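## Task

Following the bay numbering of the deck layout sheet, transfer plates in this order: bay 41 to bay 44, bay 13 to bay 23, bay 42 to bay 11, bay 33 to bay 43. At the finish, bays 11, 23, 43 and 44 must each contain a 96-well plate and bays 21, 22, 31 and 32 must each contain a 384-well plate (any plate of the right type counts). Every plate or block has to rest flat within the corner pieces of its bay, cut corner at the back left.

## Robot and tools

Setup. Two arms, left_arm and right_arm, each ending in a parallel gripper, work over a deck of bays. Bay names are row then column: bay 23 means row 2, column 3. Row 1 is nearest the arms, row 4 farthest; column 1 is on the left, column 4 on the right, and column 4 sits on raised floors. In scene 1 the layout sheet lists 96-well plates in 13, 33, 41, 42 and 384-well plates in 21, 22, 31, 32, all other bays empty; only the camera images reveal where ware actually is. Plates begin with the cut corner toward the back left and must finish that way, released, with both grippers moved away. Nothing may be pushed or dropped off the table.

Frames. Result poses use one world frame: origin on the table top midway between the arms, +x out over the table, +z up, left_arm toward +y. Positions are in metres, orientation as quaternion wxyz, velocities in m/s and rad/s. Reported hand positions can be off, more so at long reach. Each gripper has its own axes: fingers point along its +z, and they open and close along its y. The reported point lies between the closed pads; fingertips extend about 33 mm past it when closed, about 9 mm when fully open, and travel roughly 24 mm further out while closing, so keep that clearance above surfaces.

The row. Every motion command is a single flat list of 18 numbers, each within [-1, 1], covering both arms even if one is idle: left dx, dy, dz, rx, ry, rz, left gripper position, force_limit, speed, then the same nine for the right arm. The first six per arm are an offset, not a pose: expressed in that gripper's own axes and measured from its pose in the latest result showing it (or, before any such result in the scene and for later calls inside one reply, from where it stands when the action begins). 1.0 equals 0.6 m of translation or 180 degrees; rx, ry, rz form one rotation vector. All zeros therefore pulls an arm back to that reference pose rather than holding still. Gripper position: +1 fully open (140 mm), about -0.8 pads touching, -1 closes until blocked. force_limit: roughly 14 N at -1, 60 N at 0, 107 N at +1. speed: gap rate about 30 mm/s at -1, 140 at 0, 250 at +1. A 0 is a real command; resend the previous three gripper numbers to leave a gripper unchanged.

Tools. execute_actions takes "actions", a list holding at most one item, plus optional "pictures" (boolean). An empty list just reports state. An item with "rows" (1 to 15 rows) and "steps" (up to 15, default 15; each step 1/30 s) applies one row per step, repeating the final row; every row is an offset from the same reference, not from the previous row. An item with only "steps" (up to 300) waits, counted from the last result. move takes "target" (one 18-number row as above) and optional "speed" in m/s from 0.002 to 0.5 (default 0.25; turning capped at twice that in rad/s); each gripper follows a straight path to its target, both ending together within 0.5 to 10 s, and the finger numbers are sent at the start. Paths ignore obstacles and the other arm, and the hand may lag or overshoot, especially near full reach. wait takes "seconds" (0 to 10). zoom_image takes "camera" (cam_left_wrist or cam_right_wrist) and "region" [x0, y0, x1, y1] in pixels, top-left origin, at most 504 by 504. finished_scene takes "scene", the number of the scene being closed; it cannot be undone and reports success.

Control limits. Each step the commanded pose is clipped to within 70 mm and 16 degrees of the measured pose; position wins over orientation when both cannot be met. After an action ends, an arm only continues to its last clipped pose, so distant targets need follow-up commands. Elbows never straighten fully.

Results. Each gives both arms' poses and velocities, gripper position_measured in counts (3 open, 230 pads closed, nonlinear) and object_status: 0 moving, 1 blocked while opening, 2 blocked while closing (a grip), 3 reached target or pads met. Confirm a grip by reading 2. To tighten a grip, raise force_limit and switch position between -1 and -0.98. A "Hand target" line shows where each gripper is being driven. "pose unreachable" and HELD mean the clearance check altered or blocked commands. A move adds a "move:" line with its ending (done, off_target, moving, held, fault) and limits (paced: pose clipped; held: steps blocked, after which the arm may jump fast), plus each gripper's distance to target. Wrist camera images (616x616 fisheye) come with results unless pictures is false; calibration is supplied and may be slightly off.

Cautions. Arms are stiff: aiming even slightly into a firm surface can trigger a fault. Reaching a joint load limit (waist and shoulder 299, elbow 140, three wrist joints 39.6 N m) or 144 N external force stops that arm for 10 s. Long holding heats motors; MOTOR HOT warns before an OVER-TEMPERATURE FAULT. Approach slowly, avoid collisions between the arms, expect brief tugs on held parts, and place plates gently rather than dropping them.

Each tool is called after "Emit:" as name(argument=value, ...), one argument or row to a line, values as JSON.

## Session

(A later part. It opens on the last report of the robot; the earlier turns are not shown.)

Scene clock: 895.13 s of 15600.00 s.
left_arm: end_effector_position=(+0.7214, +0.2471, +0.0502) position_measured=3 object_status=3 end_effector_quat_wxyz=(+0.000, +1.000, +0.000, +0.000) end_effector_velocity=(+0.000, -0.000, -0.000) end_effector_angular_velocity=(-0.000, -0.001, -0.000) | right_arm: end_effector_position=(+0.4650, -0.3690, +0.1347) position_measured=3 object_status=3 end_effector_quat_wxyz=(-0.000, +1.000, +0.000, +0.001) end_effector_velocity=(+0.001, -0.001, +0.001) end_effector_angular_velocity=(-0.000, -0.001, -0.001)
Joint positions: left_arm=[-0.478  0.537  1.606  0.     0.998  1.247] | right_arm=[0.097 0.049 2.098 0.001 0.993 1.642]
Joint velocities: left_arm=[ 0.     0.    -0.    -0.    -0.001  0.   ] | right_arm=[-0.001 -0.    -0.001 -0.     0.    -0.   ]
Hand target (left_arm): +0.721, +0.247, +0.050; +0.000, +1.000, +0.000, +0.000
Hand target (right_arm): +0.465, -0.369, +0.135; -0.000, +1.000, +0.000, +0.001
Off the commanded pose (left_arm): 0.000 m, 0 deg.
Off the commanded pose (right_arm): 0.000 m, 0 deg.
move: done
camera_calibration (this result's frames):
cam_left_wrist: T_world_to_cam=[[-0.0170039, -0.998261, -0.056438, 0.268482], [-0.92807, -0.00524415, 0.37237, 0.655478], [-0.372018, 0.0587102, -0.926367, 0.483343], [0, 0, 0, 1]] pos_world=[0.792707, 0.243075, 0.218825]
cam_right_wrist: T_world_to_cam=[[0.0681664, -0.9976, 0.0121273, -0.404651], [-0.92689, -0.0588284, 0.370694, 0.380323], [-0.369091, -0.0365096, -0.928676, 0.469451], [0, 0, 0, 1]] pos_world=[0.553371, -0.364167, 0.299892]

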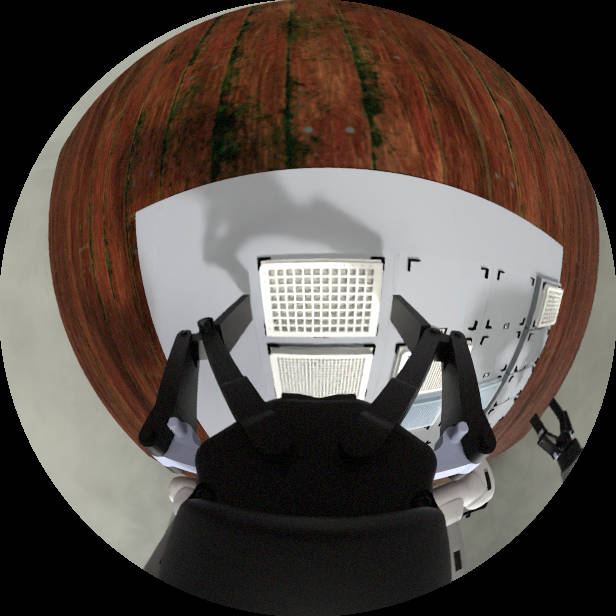

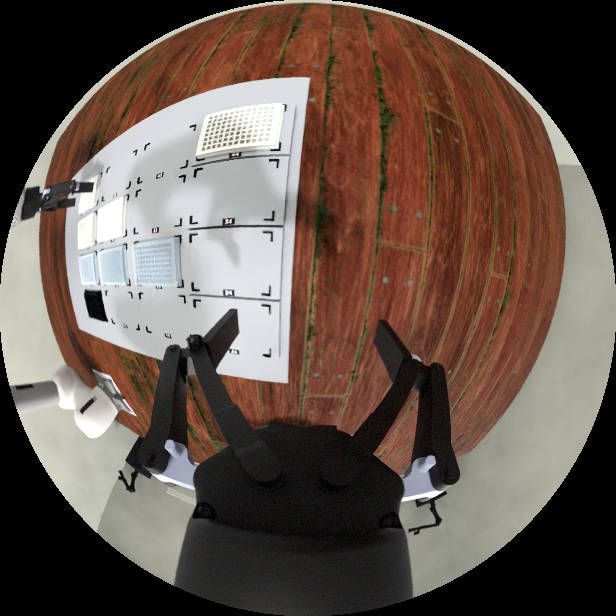

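Emit:
move(
  target=[0.0008,0,0.0362,0,0,0,1,0,-0.6, 0,0,0,0,0,0,1,0,-0.6],
  speed=0.04,
)

Emit:
execute_actions(
  actions=[
    {"rows": [[0,0,0,0,0,0,-1,0,-0.6, 0,0,0,0,0,0,1,0,-0.6]], "steps": 15},
  ],
)

Emit:
zoom_image(
  camera="cam_left_wrist",
  region=[230, 240, 410, 360],
)

Emit:
move(
  target=[0,0,-0.01,0,0,0,-1,0,-0.6, 0,0,0,0,0,0,1,0,-0.6],
  speed=0.015,
)

Emit:
move(
  target=[0,0,-0.03,0,0,0,-1,0,-0.6, 0,0.03,0,0,0,0,1,0,-0.6],
  speed=0.06,
)

Emit:
move(
  target=[0,0.2733,0,0,0,0,-1,0,-0.6, 0,0.1,0,0,0,0,1,0,-0.6],
  speed=0.25,
)

Emit:
zoom_image(
  camera="cam_left_wrist",
  region=[240, 320, 420, 410],
)

Scene clock: 914.87 s of 15600.00 s.
left_arm: end_effector_position=(+0.7218, +0.2471, +0.0285) position_measured=3 object_status=3 end_effector_quat_wxyz=(+0.000, +1.000, +0.000, +0.000) end_effector_velocity=(-0.000, +0.000, -0.000) end_effector_angular_velocity=(+0.000, +0.001, +0.001) | right_arm: end_effector_position=(+0.4650, -0.3689, +0.1347) position_measured=3 object_status=3 end_effector_quat_wxyz=(-0.000, +1.000, +0.000, +0.001) end_effector_velocity=(+0.000, +0.000, +0.000) end_effector_angular_velocity=(-0.000, -0.001, +0.000)
Joint positions: left_arm=[-0.477  0.557  1.619  0.     0.965  1.247] | right_arm=[0.097 0.049 2.098 0.001 0.993 1.642]
Joint velocities: left_arm=[ 0.     0.     0.     0.     0.    -0.001] | right_arm=[ 0. -0. -0. -0.  0.  0.]
Hand target (left_arm): +0.722, +0.247, +0.028; +0.000, +1.000, +0.000, +0.000
Hand target (right_arm): +0.465, -0.369, +0.135; -0.000, +1.000, +0.000, +0.001
Off the commanded pose (left_arm): 0.000 m, 0 deg.
Off the commanded pose (right_arm): 0.000 m, 0 deg.
After step 90, 15.93 s passed at rest.
move: done
camera_calibration (this result's frames):
cam_left_wrist: T_world_to_cam=[[-0.0170086, -0.998261, -0.0564494, 0.267273], [-0.928082, -0.00524205, 0.372338, 0.664016], [-0.371987, 0.0587227, -0.926379, 0.463418], [0, 0, 0, 1]] pos_world=[0.793193, 0.243076, 0.197149]
cam_right_wrist: T_world_to_cam=[[0.0681671, -0.997601, 0.0120869, -0.40464], [-0.926897, -0.0588447, 0.370674, 0.380315], [-0.369074, -0.0364711, -0.928684, 0.46947], [0, 0, 0, 1]] pos_world=[0.553365, -0.364167, 0.299908]

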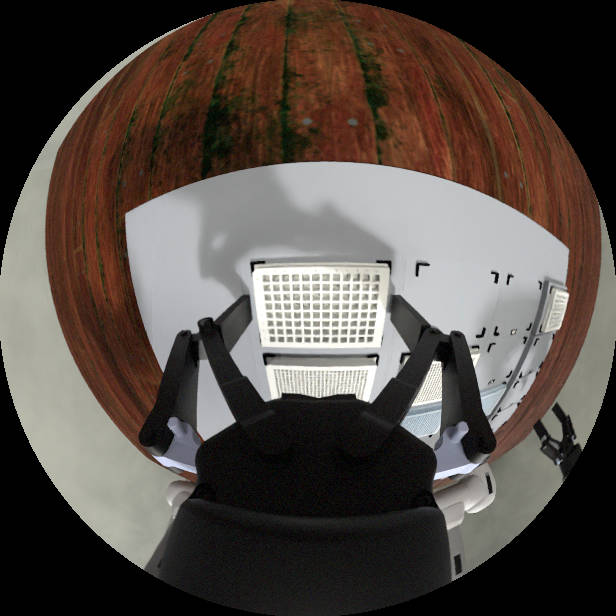

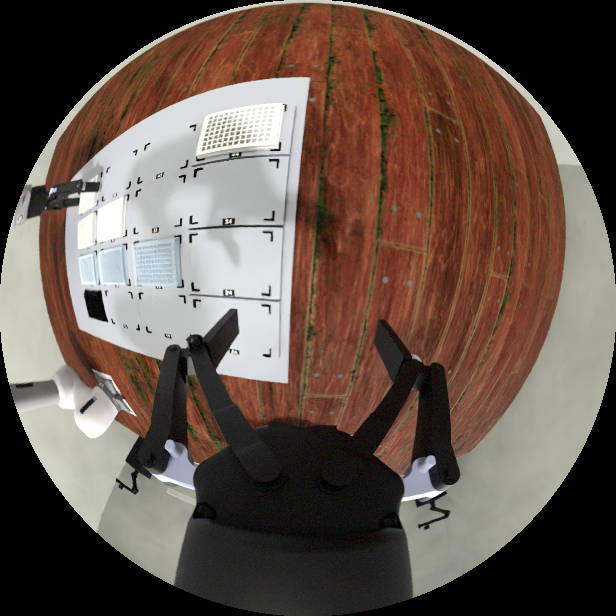

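Scene clock: 915.37 s of 15600.00 s.
left_arm: end_effector_position=(+0.7219, +0.2471, +0.0285) position_measured=38 object_status=0 end_effector_quat_wxyz=(+0.000, +1.000, +0.000, +0.000) end_effector_velocity=(+0.000, -0.000, -0.000) end_effector_angular_velocity=(-0.000, -0.001, +0.001) | right_arm: end_effector_position=(+0.4650, -0.3689, +0.1347) position_measured=3 object_status=3 end_effector_quat_wxyz=(-0.000, +1.000, +0.000, +0.001) end_effector_velocity=(-0.000, +0.000, -0.000) end_effector_angular_velocity=(-0.000, -0.000, +0.001)
Joint positions: left_arm=[-0.477  0.557  1.619  0.     0.965  1.247] | right_arm=[0.097 0.049 2.098 0.001 0.993 1.642]
Joint velocities: left_arm=[ 0.     0.    -0.     0.    -0.001 -0.001] | right_arm=[ 0.    -0.     0.001 -0.    -0.001 -0.   ]
Hand target (left_arm): +0.722, +0.247, +0.029; +0.000, +1.000, +0.000, +0.000
Hand target (right_arm): +0.465, -0.369, +0.135; -0.000, +1.000, +0.000, +0.001
Off the commanded pose (left_arm): 0.000 m, 0 deg.
Off the commanded pose (right_arm): 0.000 m, 0 deg.
Steps of this call (steps 1 to 15: all 15 steps of this action). Readings (end_effector_position | what the end effector reports):
1: left_arm (+0.7218, +0.2471, +0.0285) | right_arm (+0.4650, -0.3689, +0.1347) | left_arm position_measured=3 object_status=0 | right_arm position_measured=3 object_status=3
2: left_arm (+0.7218, +0.2471, +0.0285) | right_arm (+0.4650, -0.3689, +0.1347) | left_arm position_measured=4 object_status=0 | right_arm position_measured=3 object_status=3
4: left_arm (+0.7218, +0.2471, +0.0285) | right_arm (+0.4650, -0.3689, +0.1347) | left_arm position_measured=12 object_status=0 | right_arm position_measured=3 object_status=3
8: left_arm (+0.7218, +0.2471, +0.0285) | right_arm (+0.4650, -0.3689, +0.1347) | left_arm position_measured=28 object_status=0 | right_arm position_measured=3 object_status=3
15: the state above
camera_calibration (this result's frames):
cam_left_wrist: T_world_to_cam=[[-0.0169985, -0.998261, -0.0564408, 0.267276], [-0.928092, -0.00524663, 0.372314, 0.664023], [-0.371962, 0.058711, -0.926389, 0.463422], [0, 0, 0, 1]] pos_world=[0.793193, 0.243087, 0.19717]
cam_right_wrist: T_world_to_cam=[[0.0681715, -0.9976, 0.0120869, -0.40464], [-0.926897, -0.0588489, 0.370674, 0.380313], [-0.369073, -0.0364728, -0.928684, 0.46947], [0, 0, 0, 1]] pos_world=[0.553365, -0.364165, 0.299908]

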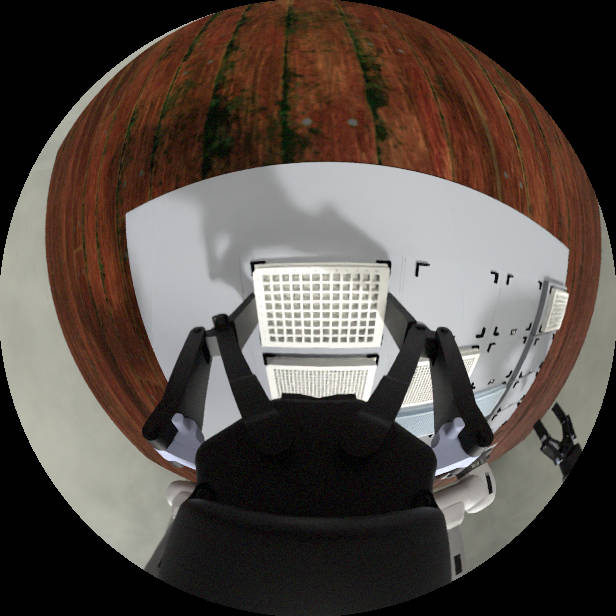

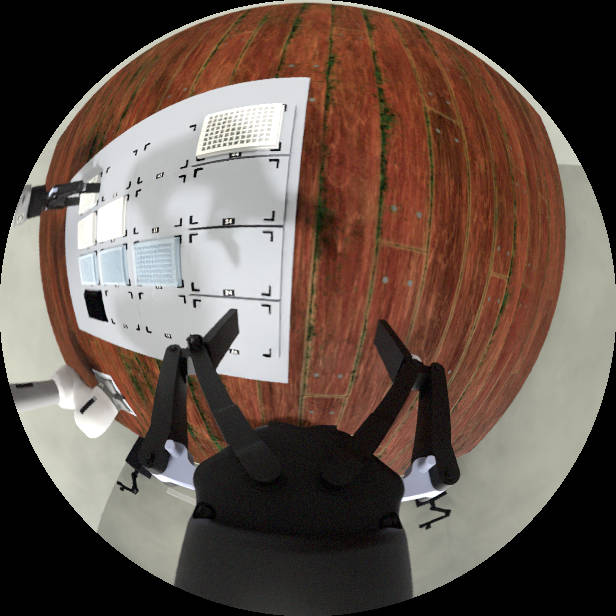

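Region (230, 240, 410, 360) of cam_left_wrist's 616x616 image, scaled by 2.800, with more detail than that image has.

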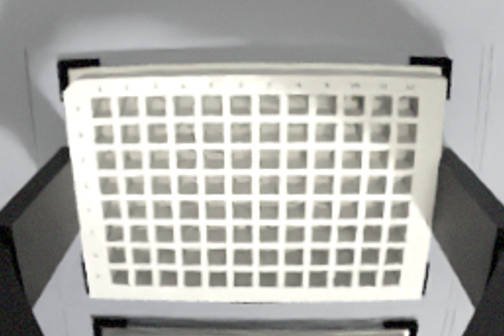

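Scene clock: 916.30 s of 15600.00 s.
left_arm: end_effector_position=(+0.7219, +0.2471, +0.0345) position_measured=39 object_status=2 end_effector_quat_wxyz=(+0.000, +1.000, +0.000, +0.000) end_effector_velocity=(+0.000, -0.000, +0.000) end_effector_angular_velocity=(-0.000, -0.002, +0.000) | right_arm: end_effector_position=(+0.4650, -0.3689, +0.1347) position_measured=3 object_status=3 end_effector_quat_wxyz=(-0.000, +1.000, +0.000, +0.001) end_effector_velocity=(+0.001, +0.000, +0.001) end_effector_angular_velocity=(+0.000, -0.001, -0.000)
Joint positions: left_arm=[-0.477  0.551  1.615  0.     0.974  1.247] | right_arm=[0.097 0.049 2.098 0.001 0.993 1.642]
Joint velocities: left_arm=[-0.    -0.001 -0.     0.    -0.001 -0.   ] | right_arm=[ 0.    -0.001 -0.001  0.     0.001  0.001]
Hand target (left_arm): +0.722, +0.247, +0.035; +0.000, +1.000, +0.000, +0.000
Hand target (right_arm): +0.465, -0.369, +0.135; -0.000, +1.000, +0.000, +0.001
Off the commanded pose (left_arm): 0.000 m, 0 deg.
Off the commanded pose (right_arm): 0.000 m, 0 deg.
move: done
camera_calibration (this result's frames):
cam_left_wrist: T_world_to_cam=[[-0.0169985, -0.998261, -0.0564445, 0.267615], [-0.928088, -0.00524874, 0.372324, 0.661788], [-0.371973, 0.0587144, -0.926385, 0.468969], [0, 0, 0, 1]] pos_world=[0.79319, 0.243088, 0.203151]
cam_right_wrist: T_world_to_cam=[[0.0681715, -0.9976, 0.0120868, -0.404639], [-0.926897, -0.0588488, 0.370674, 0.380313], [-0.369074, -0.0364726, -0.928684, 0.46947], [0, 0, 0, 1]] pos_world=[0.553365, -0.364165, 0.299908]

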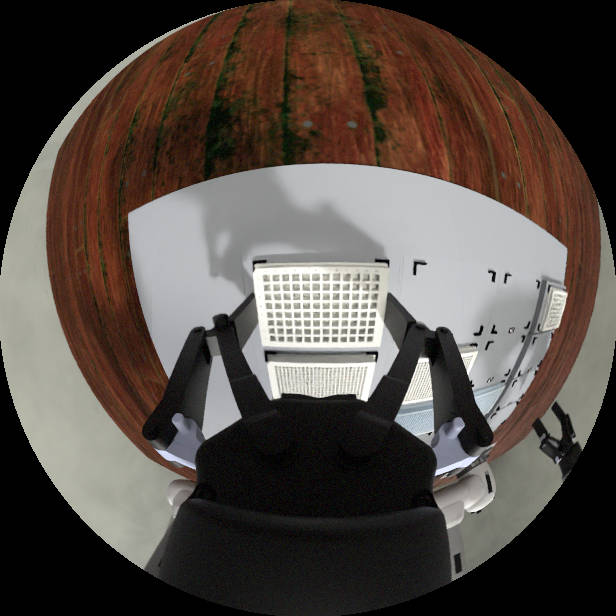

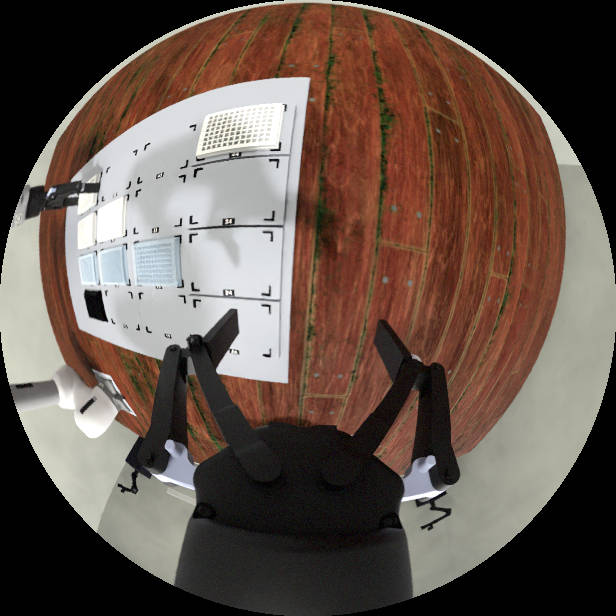

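Scene clock: 917.03 s of 15600.00 s.
left_arm: end_effector_position=(+0.7218, +0.2471, +0.0525) position_measured=39 object_status=2 end_effector_quat_wxyz=(+0.000, +1.000, +0.000, +0.000) end_effector_velocity=(+0.000, -0.000, +0.000) end_effector_angular_velocity=(-0.000, -0.001, -0.000) | right_arm: end_effector_position=(+0.4649, -0.3869, +0.1347) position_measured=3 object_status=3 end_effector_quat_wxyz=(-0.000, +1.000, +0.000, +0.001) end_effector_velocity=(-0.000, -0.000, -0.002) end_effector_angular_velocity=(+0.000, +0.000, -0.000)
Joint positions: left_arm=[-0.477  0.535  1.604  0.     1.002  1.247] | right_arm=[0.061 0.045 2.102 0.001 0.993 1.606]
Joint velocities: left_arm=[-0. -0. -0. -0. -0.  0.] | right_arm=[-0.     0.001  0.002  0.    -0.003 -0.   ]
Hand target (left_arm): +0.722, +0.247, +0.052; +0.000, +1.000, +0.000, +0.000
Hand target (right_arm): +0.465, -0.387, +0.135; -0.000, +1.000, +0.000, +0.001
Off the commanded pose (left_arm): 0.000 m, 0 deg.
Off the commanded pose (right_arm): 0.000 m, 0 deg.
move: done
camera_calibration (this result's frames):
cam_left_wrist: T_world_to_cam=[[-0.0169991, -0.998261, -0.056453, 0.268633], [-0.928079, -0.0052527, 0.372347, 0.655085], [-0.371996, 0.0587224, -0.926375, 0.485621], [0, 0, 0, 1]] pos_world=[0.793186, 0.24309, 0.221114]
cam_right_wrist: T_world_to_cam=[[0.0681931, -0.997598, 0.0121309, -0.422597], [-0.926823, -0.0588454, 0.370859, 0.379163], [-0.369254, -0.0365332, -0.92861, 0.468826], [0, 0, 0, 1]] pos_world=[0.553351, -0.382143, 0.299867]

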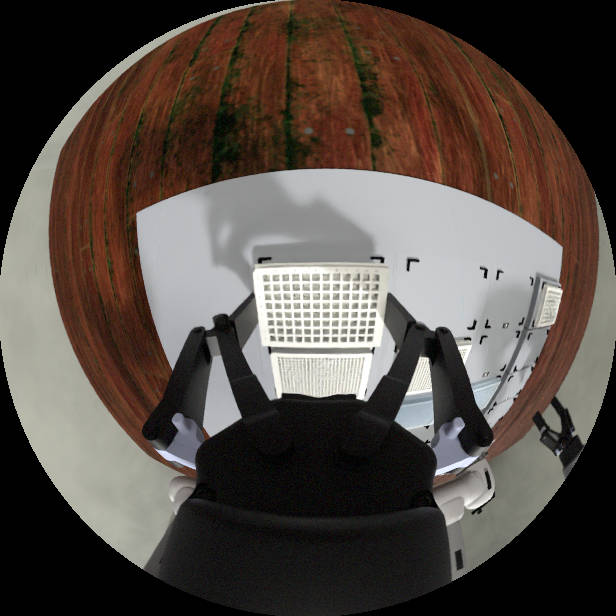

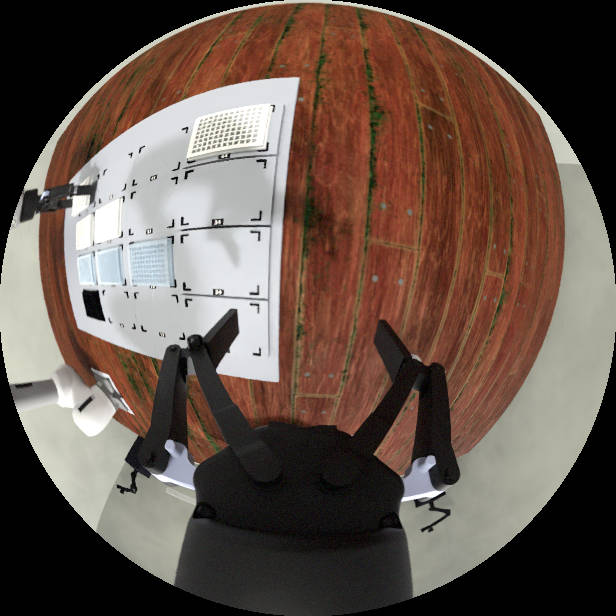

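Scene clock: 918.07 s of 15600.00 s.
left_arm: end_effector_position=(+0.7219, +0.0832, +0.0525) position_measured=39 object_status=2 end_effector_quat_wxyz=(+0.000, +1.000, +0.000, +0.000) end_effector_velocity=(+0.000, -0.001, -0.000) end_effector_angular_velocity=(+0.000, -0.000, -0.002) | right_arm: end_effector_position=(+0.4650, -0.4470, +0.1347) position_measured=3 object_status=3 end_effector_quat_wxyz=(-0.000, +1.000, +0.000, +0.001) end_effector_velocity=(-0.000, +0.000, -0.001) end_effector_angular_velocity=(+0.000, +0.002, +0.001)
Joint positions: left_arm=[-0.661  0.618  1.462  0.     1.06   1.064] | right_arm=[-0.06   0.041  2.106  0.     0.993  1.485]
Joint velocities: left_arm=[-0.001  0.001 -0.001  0.001  0.     0.001] | right_arm=[-0.     0.001  0.     0.     0.001 -0.001]
Hand target (left_arm): +0.722, +0.083, +0.053; +0.000, +1.000, +0.000, +0.000
Hand target (right_arm): +0.465, -0.447, +0.135; -0.000, +1.000, +0.000, +0.001
Off the commanded pose (left_arm): 0.000 m, 0 deg.
Off the commanded pose (right_arm): 0.000 m, 0 deg.
move: done
camera_calibration (this result's frames):
cam_left_wrist: T_world_to_cam=[[-0.0169154, -0.998268, -0.0563462, 0.104999], [-0.928064, -0.00529304, 0.372383, 0.654211], [-0.372037, 0.0585919, -0.926367, 0.495335], [0, 0, 0, 1]] pos_world=[0.793209, 0.0792575, 0.221161]
cam_right_wrist: T_world_to_cam=[[0.0683952, -0.997579, 0.0125471, -0.482663], [-0.926817, -0.0588791, 0.370868, 0.375652], [-0.369232, -0.0369944, -0.928601, 0.46641], [0, 0, 0, 1]] pos_world=[0.553386, -0.442122, 0.299847]

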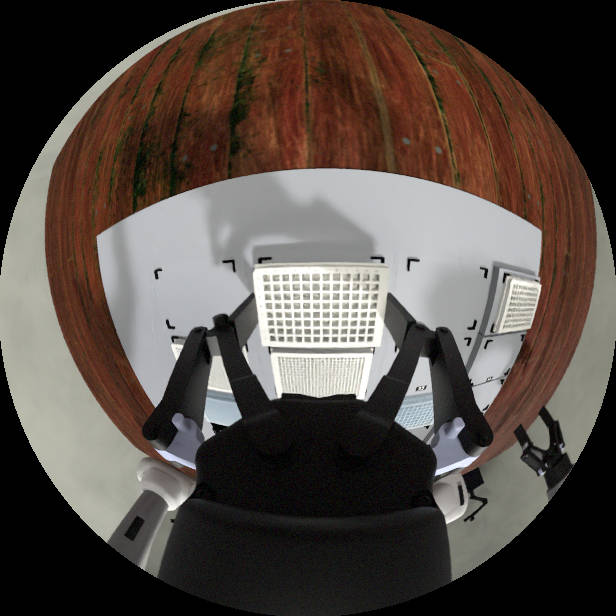

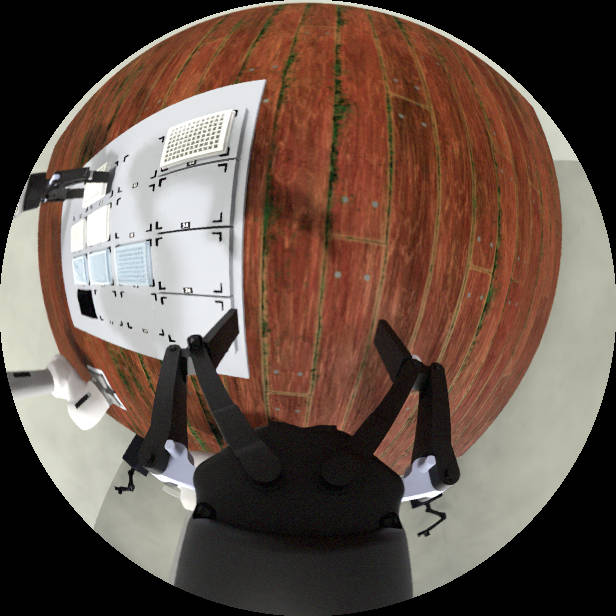

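Region (240, 320, 420, 410) of cam_left_wrist's 616x616 image, scaled by 2.800, with more detail than that image has.

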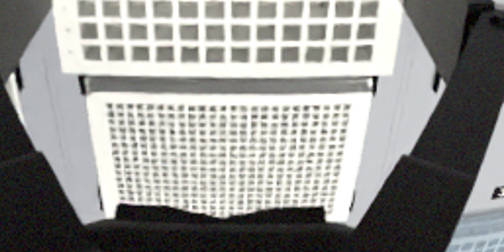

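Emit:
move(
  target=[0.002,0.2742,0,0,0,0,-1,0,-0.6, 0,0,0,0,0,0,1,0,-0.6],
  speed=0.25,
)

Emit:
move(
  target=[0,0,0.024,0,0,0,-1,0,-0.6, 0,0,0,0,0,0,1,0,-0.6],
  speed=0.04,
)

Emit:
zoom_image(
  camera="cam_left_wrist",
  region=[230, 240, 410, 360],
)

Emit:
zoom_image(
  camera="cam_left_wrist",
  region=[242, 250, 302, 290],
)

Emit:
zoom_image(
  camera="cam_left_wrist",
  region=[345, 250, 405, 290],
)

Scene clock: 934.73 s of 15600.00 s.
left_arm: end_effector_position=(+0.7231, -0.0812, +0.0526) position_measured=39 object_status=2 end_effector_quat_wxyz=(+0.000, +1.000, +0.000, +0.000) end_effector_velocity=(+0.000, -0.001, -0.001) end_effector_angular_velocity=(-0.000, -0.001, -0.002) | right_arm: end_effector_position=(+0.4650, -0.4470, +0.1347) position_measured=3 object_status=3 end_effector_quat_wxyz=(-0.000, +1.000, +0.000, +0.001) end_effector_velocity=(-0.001, +0.000, -0.000) end_effector_angular_velocity=(+0.001, +0.002, -0.001)
Joint positions: left_arm=[-0.814  0.747  1.234  0.     1.161  0.91 ] | right_arm=[-0.06   0.041  2.106  0.     0.993  1.485]
Joint velocities: left_arm=[-0.001  0.001 -0.001  0.    -0.002  0.   ] | right_arm=[0.    0.001 0.    0.001 0.002 0.   ]
Hand target (left_arm): +0.723, -0.081, +0.053; +0.000, +1.000, +0.000, +0.000
Hand target (right_arm): +0.465, -0.447, +0.135; -0.000, +1.000, +0.000, +0.001
Off the commanded pose (left_arm): 0.000 m, 0 deg.
Off the commanded pose (right_arm): 0.000 m, 0 deg.
After step 90, 12.60 s passed at rest.
move: done
camera_calibration (this result's frames):
cam_left_wrist: T_world_to_cam=[[-0.0168517, -0.998274, -0.056253, -0.0592115], [-0.928045, -0.00532035, 0.37243, 0.654463], [-0.372086, 0.0584814, -0.926354, 0.505525], [0, 0, 0, 1]] pos_world=[0.794472, -0.0851912, 0.221223]
cam_right_wrist: T_world_to_cam=[[0.068374, -0.997581, 0.0125419, -0.482671], [-0.926817, -0.0588611, 0.370871, 0.375665], [-0.369236, -0.036982, -0.9286, 0.466417], [0, 0, 0, 1]] pos_world=[0.553393, -0.442143, 0.299845]

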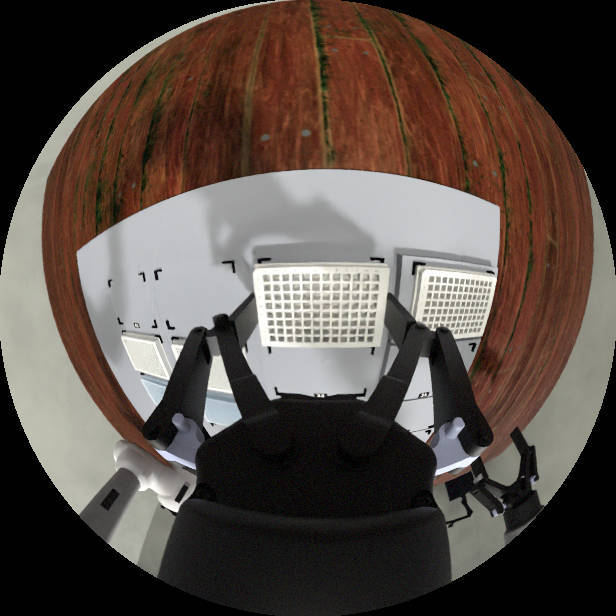

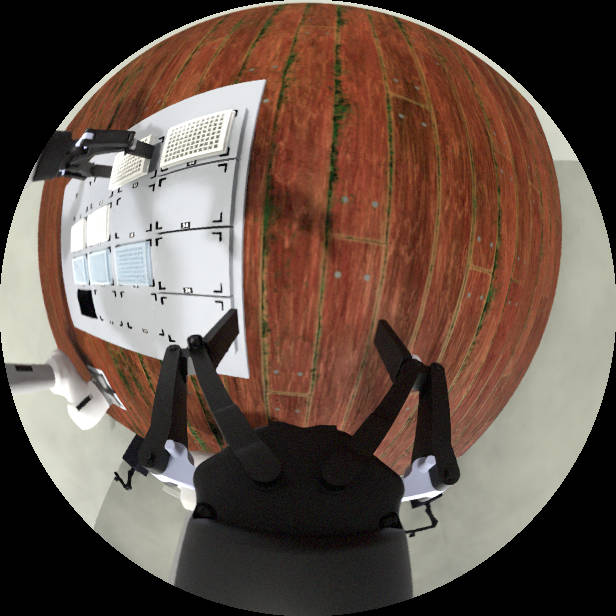

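Scene clock: 935.47 s of 15600.00 s.
left_arm: end_effector_position=(+0.7231, -0.0813, +0.0382) position_measured=39 object_status=2 end_effector_quat_wxyz=(+0.000, +1.000, +0.000, +0.000) end_effector_velocity=(+0.000, -0.000, -0.000) end_effector_angular_velocity=(-0.001, -0.001, +0.000) | right_arm: end_effector_position=(+0.4650, -0.4470, +0.1347) position_measured=3 object_status=3 end_effector_quat_wxyz=(-0.000, +1.000, +0.000, +0.001) end_effector_velocity=(+0.000, +0.000, -0.001) end_effector_angular_velocity=(+0.001, +0.000, -0.001)
Joint positions: left_arm=[-0.814  0.757  1.243  0.     1.141  0.91 ] | right_arm=[-0.06   0.041  2.106  0.     0.993  1.485]
Joint velocities: left_arm=[ 0.     0.     0.    -0.    -0.002  0.   ] | right_arm=[ 0.     0.001  0.     0.001 -0.001  0.001]
Hand target (left_arm): +0.723, -0.081, +0.038; +0.000, +1.000, +0.000, +0.000
Hand target (right_arm): +0.465, -0.447, +0.135; -0.000, +1.000, +0.000, +0.001
Off the commanded pose (left_arm): 0.000 m, 0 deg.
Off the commanded pose (right_arm): 0.000 m, 0 deg.
move: done
camera_calibration (this result's frames):
cam_left_wrist: T_world_to_cam=[[-0.0168711, -0.998274, -0.056251, -0.0600193], [-0.928055, -0.00530008, 0.372406, 0.659824], [-0.372061, 0.0584869, -0.926364, 0.492195], [0, 0, 0, 1]] pos_world=[0.794467, -0.0852056, 0.206853]
cam_right_wrist: T_world_to_cam=[[0.0683747, -0.997581, 0.0125439, -0.482672], [-0.926819, -0.0588612, 0.370867, 0.375666], [-0.369231, -0.0369839, -0.928601, 0.466416], [0, 0, 0, 1]] pos_world=[0.553392, -0.442143, 0.299847]

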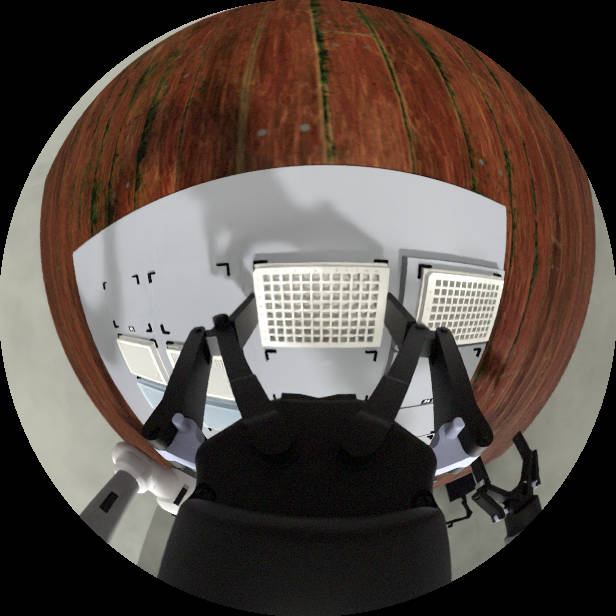

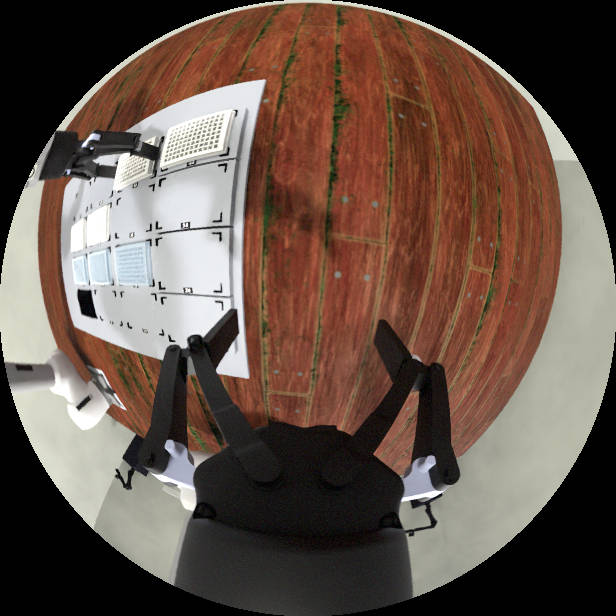

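Region (230, 240, 410, 360) of cam_left_wrist's 616x616 image, scaled by 2.800, with more detail than that image has.

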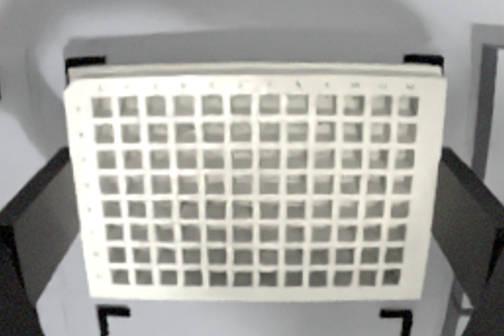

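Region (242, 250, 302, 290) of cam_left_wrist's 616x616 image, scaled by 8.400, with more detail than that image has.

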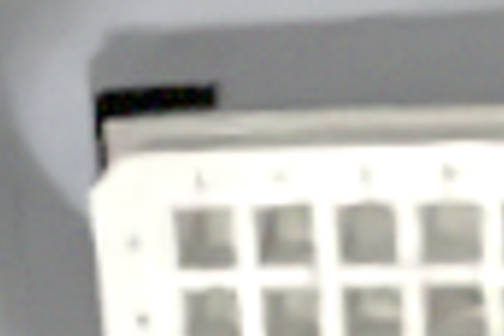

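Region (345, 250, 405, 290) of cam_left_wrist's 616x616 image, scaled by 8.400, with more detail than that image has.

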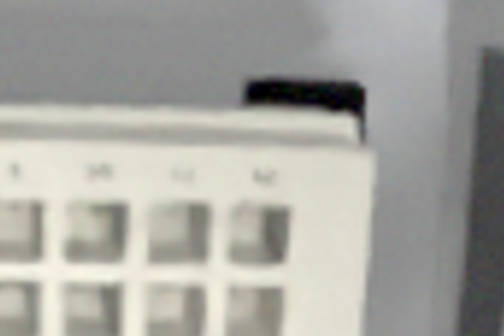

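Emit:
move(
  target=[-0.0015,-0.0004,0.006,0,0,0,-1,0,-0.6, 0,0,0,0,0,0,1,0,-0.6],
  speed=0.01,
)

Emit:
zoom_image(
  camera="cam_left_wrist",
  region=[242, 250, 302, 290],
)

Emit:
zoom_image(
  camera="cam_left_wrist",
  region=[345, 250, 405, 290],
)

Emit:
zoom_image(
  camera="cam_left_wrist",
  region=[395, 245, 515, 365],
)

Scene clock: 955.13 s of 15600.00 s.
left_arm: end_effector_position=(+0.7222, -0.0810, +0.0346) position_measured=39 object_status=2 end_effector_quat_wxyz=(+0.000, +1.000, +0.000, +0.000) end_effector_velocity=(+0.000, +0.000, +0.000) end_effector_angular_velocity=(-0.000, -0.000, +0.002) | right_arm: end_effector_position=(+0.4650, -0.4470, +0.1347) position_measured=3 object_status=3 end_effector_quat_wxyz=(-0.000, +1.000, +0.000, +0.001) end_effector_velocity=(+0.001, -0.000, +0.000) end_effector_angular_velocity=(-0.000, -0.001, +0.000)
Joint positions: left_arm=[-0.815  0.758  1.248  0.     1.135  0.91 ] | right_arm=[-0.06   0.041  2.106  0.     0.993  1.485]
Joint velocities: left_arm=[ 0.001 -0.     0.    -0.    -0.    -0.001] | right_arm=[-0.     0.    -0.001 -0.    -0.    -0.   ]
Hand target (left_arm): +0.722, -0.081, +0.035; +0.000, +1.000, +0.000, +0.000
Hand target (right_arm): +0.465, -0.447, +0.135; -0.000, +1.000, +0.000, +0.001
Off the commanded pose (left_arm): 0.000 m, 0 deg.
Off the commanded pose (right_arm): 0.000 m, 0 deg.
After step 90, 15.97 s passed at rest.
move: done
camera_calibration (this result's frames):
cam_left_wrist: T_world_to_cam=[[-0.0168636, -0.998275, -0.0562353, -0.0600067], [-0.928054, -0.00530133, 0.372409, 0.660327], [-0.372065, 0.0584695, -0.926363, 0.488522], [0, 0, 0, 1]] pos_world=[0.793568, -0.0849662, 0.203263]
cam_right_wrist: T_world_to_cam=[[0.0683747, -0.997581, 0.0125439, -0.482672], [-0.926819, -0.0588612, 0.370867, 0.375666], [-0.369231, -0.0369839, -0.928601, 0.466416], [0, 0, 0, 1]] pos_world=[0.553392, -0.442143, 0.299847]

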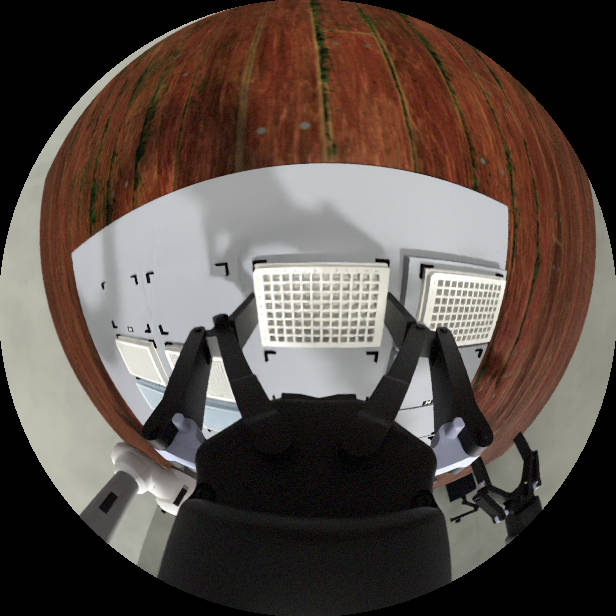

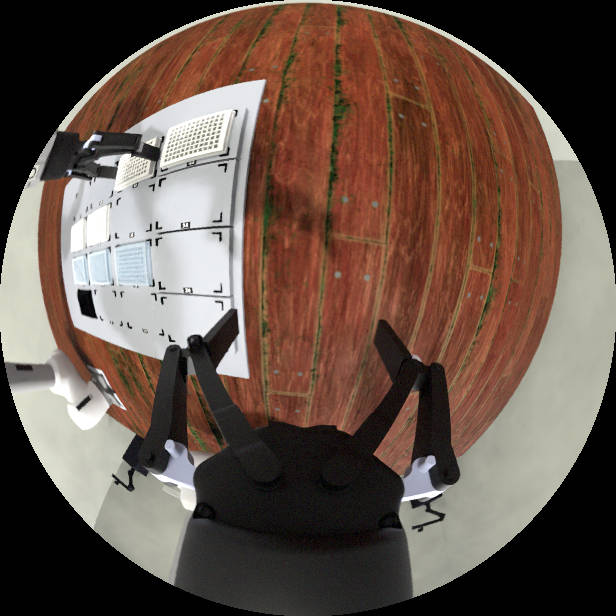

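Region (242, 250, 302, 290) of cam_left_wrist's 616x616 image, scaled by 8.400, with more detail than that image has.

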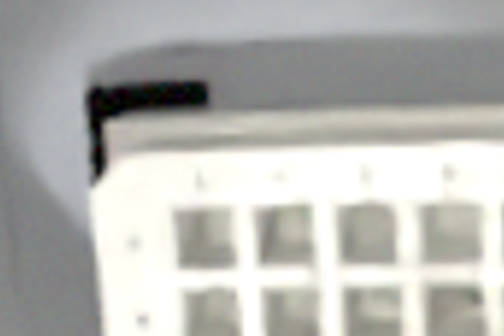

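Region (345, 250, 405, 290) of cam_left_wrist's 616x616 image, scaled by 8.400, with more detail than that image has.

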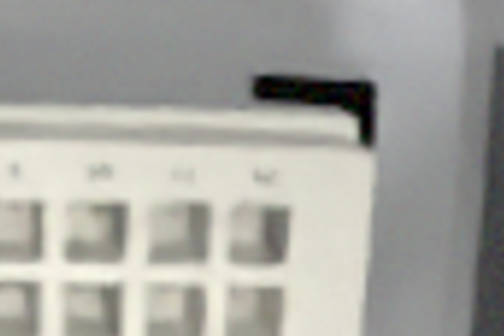

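Region (395, 245, 515, 365) of cam_left_wrist's 616x616 image, scaled by 4.200, with more detail than that image has.

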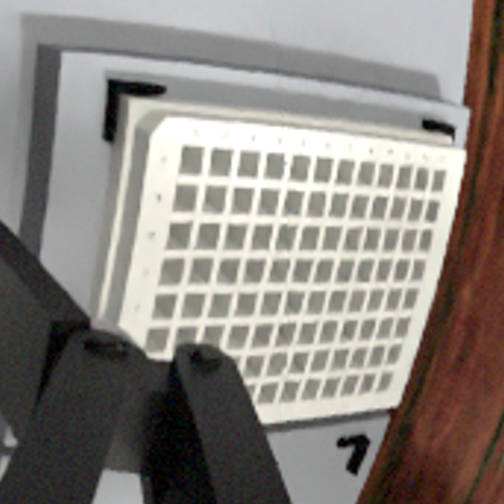

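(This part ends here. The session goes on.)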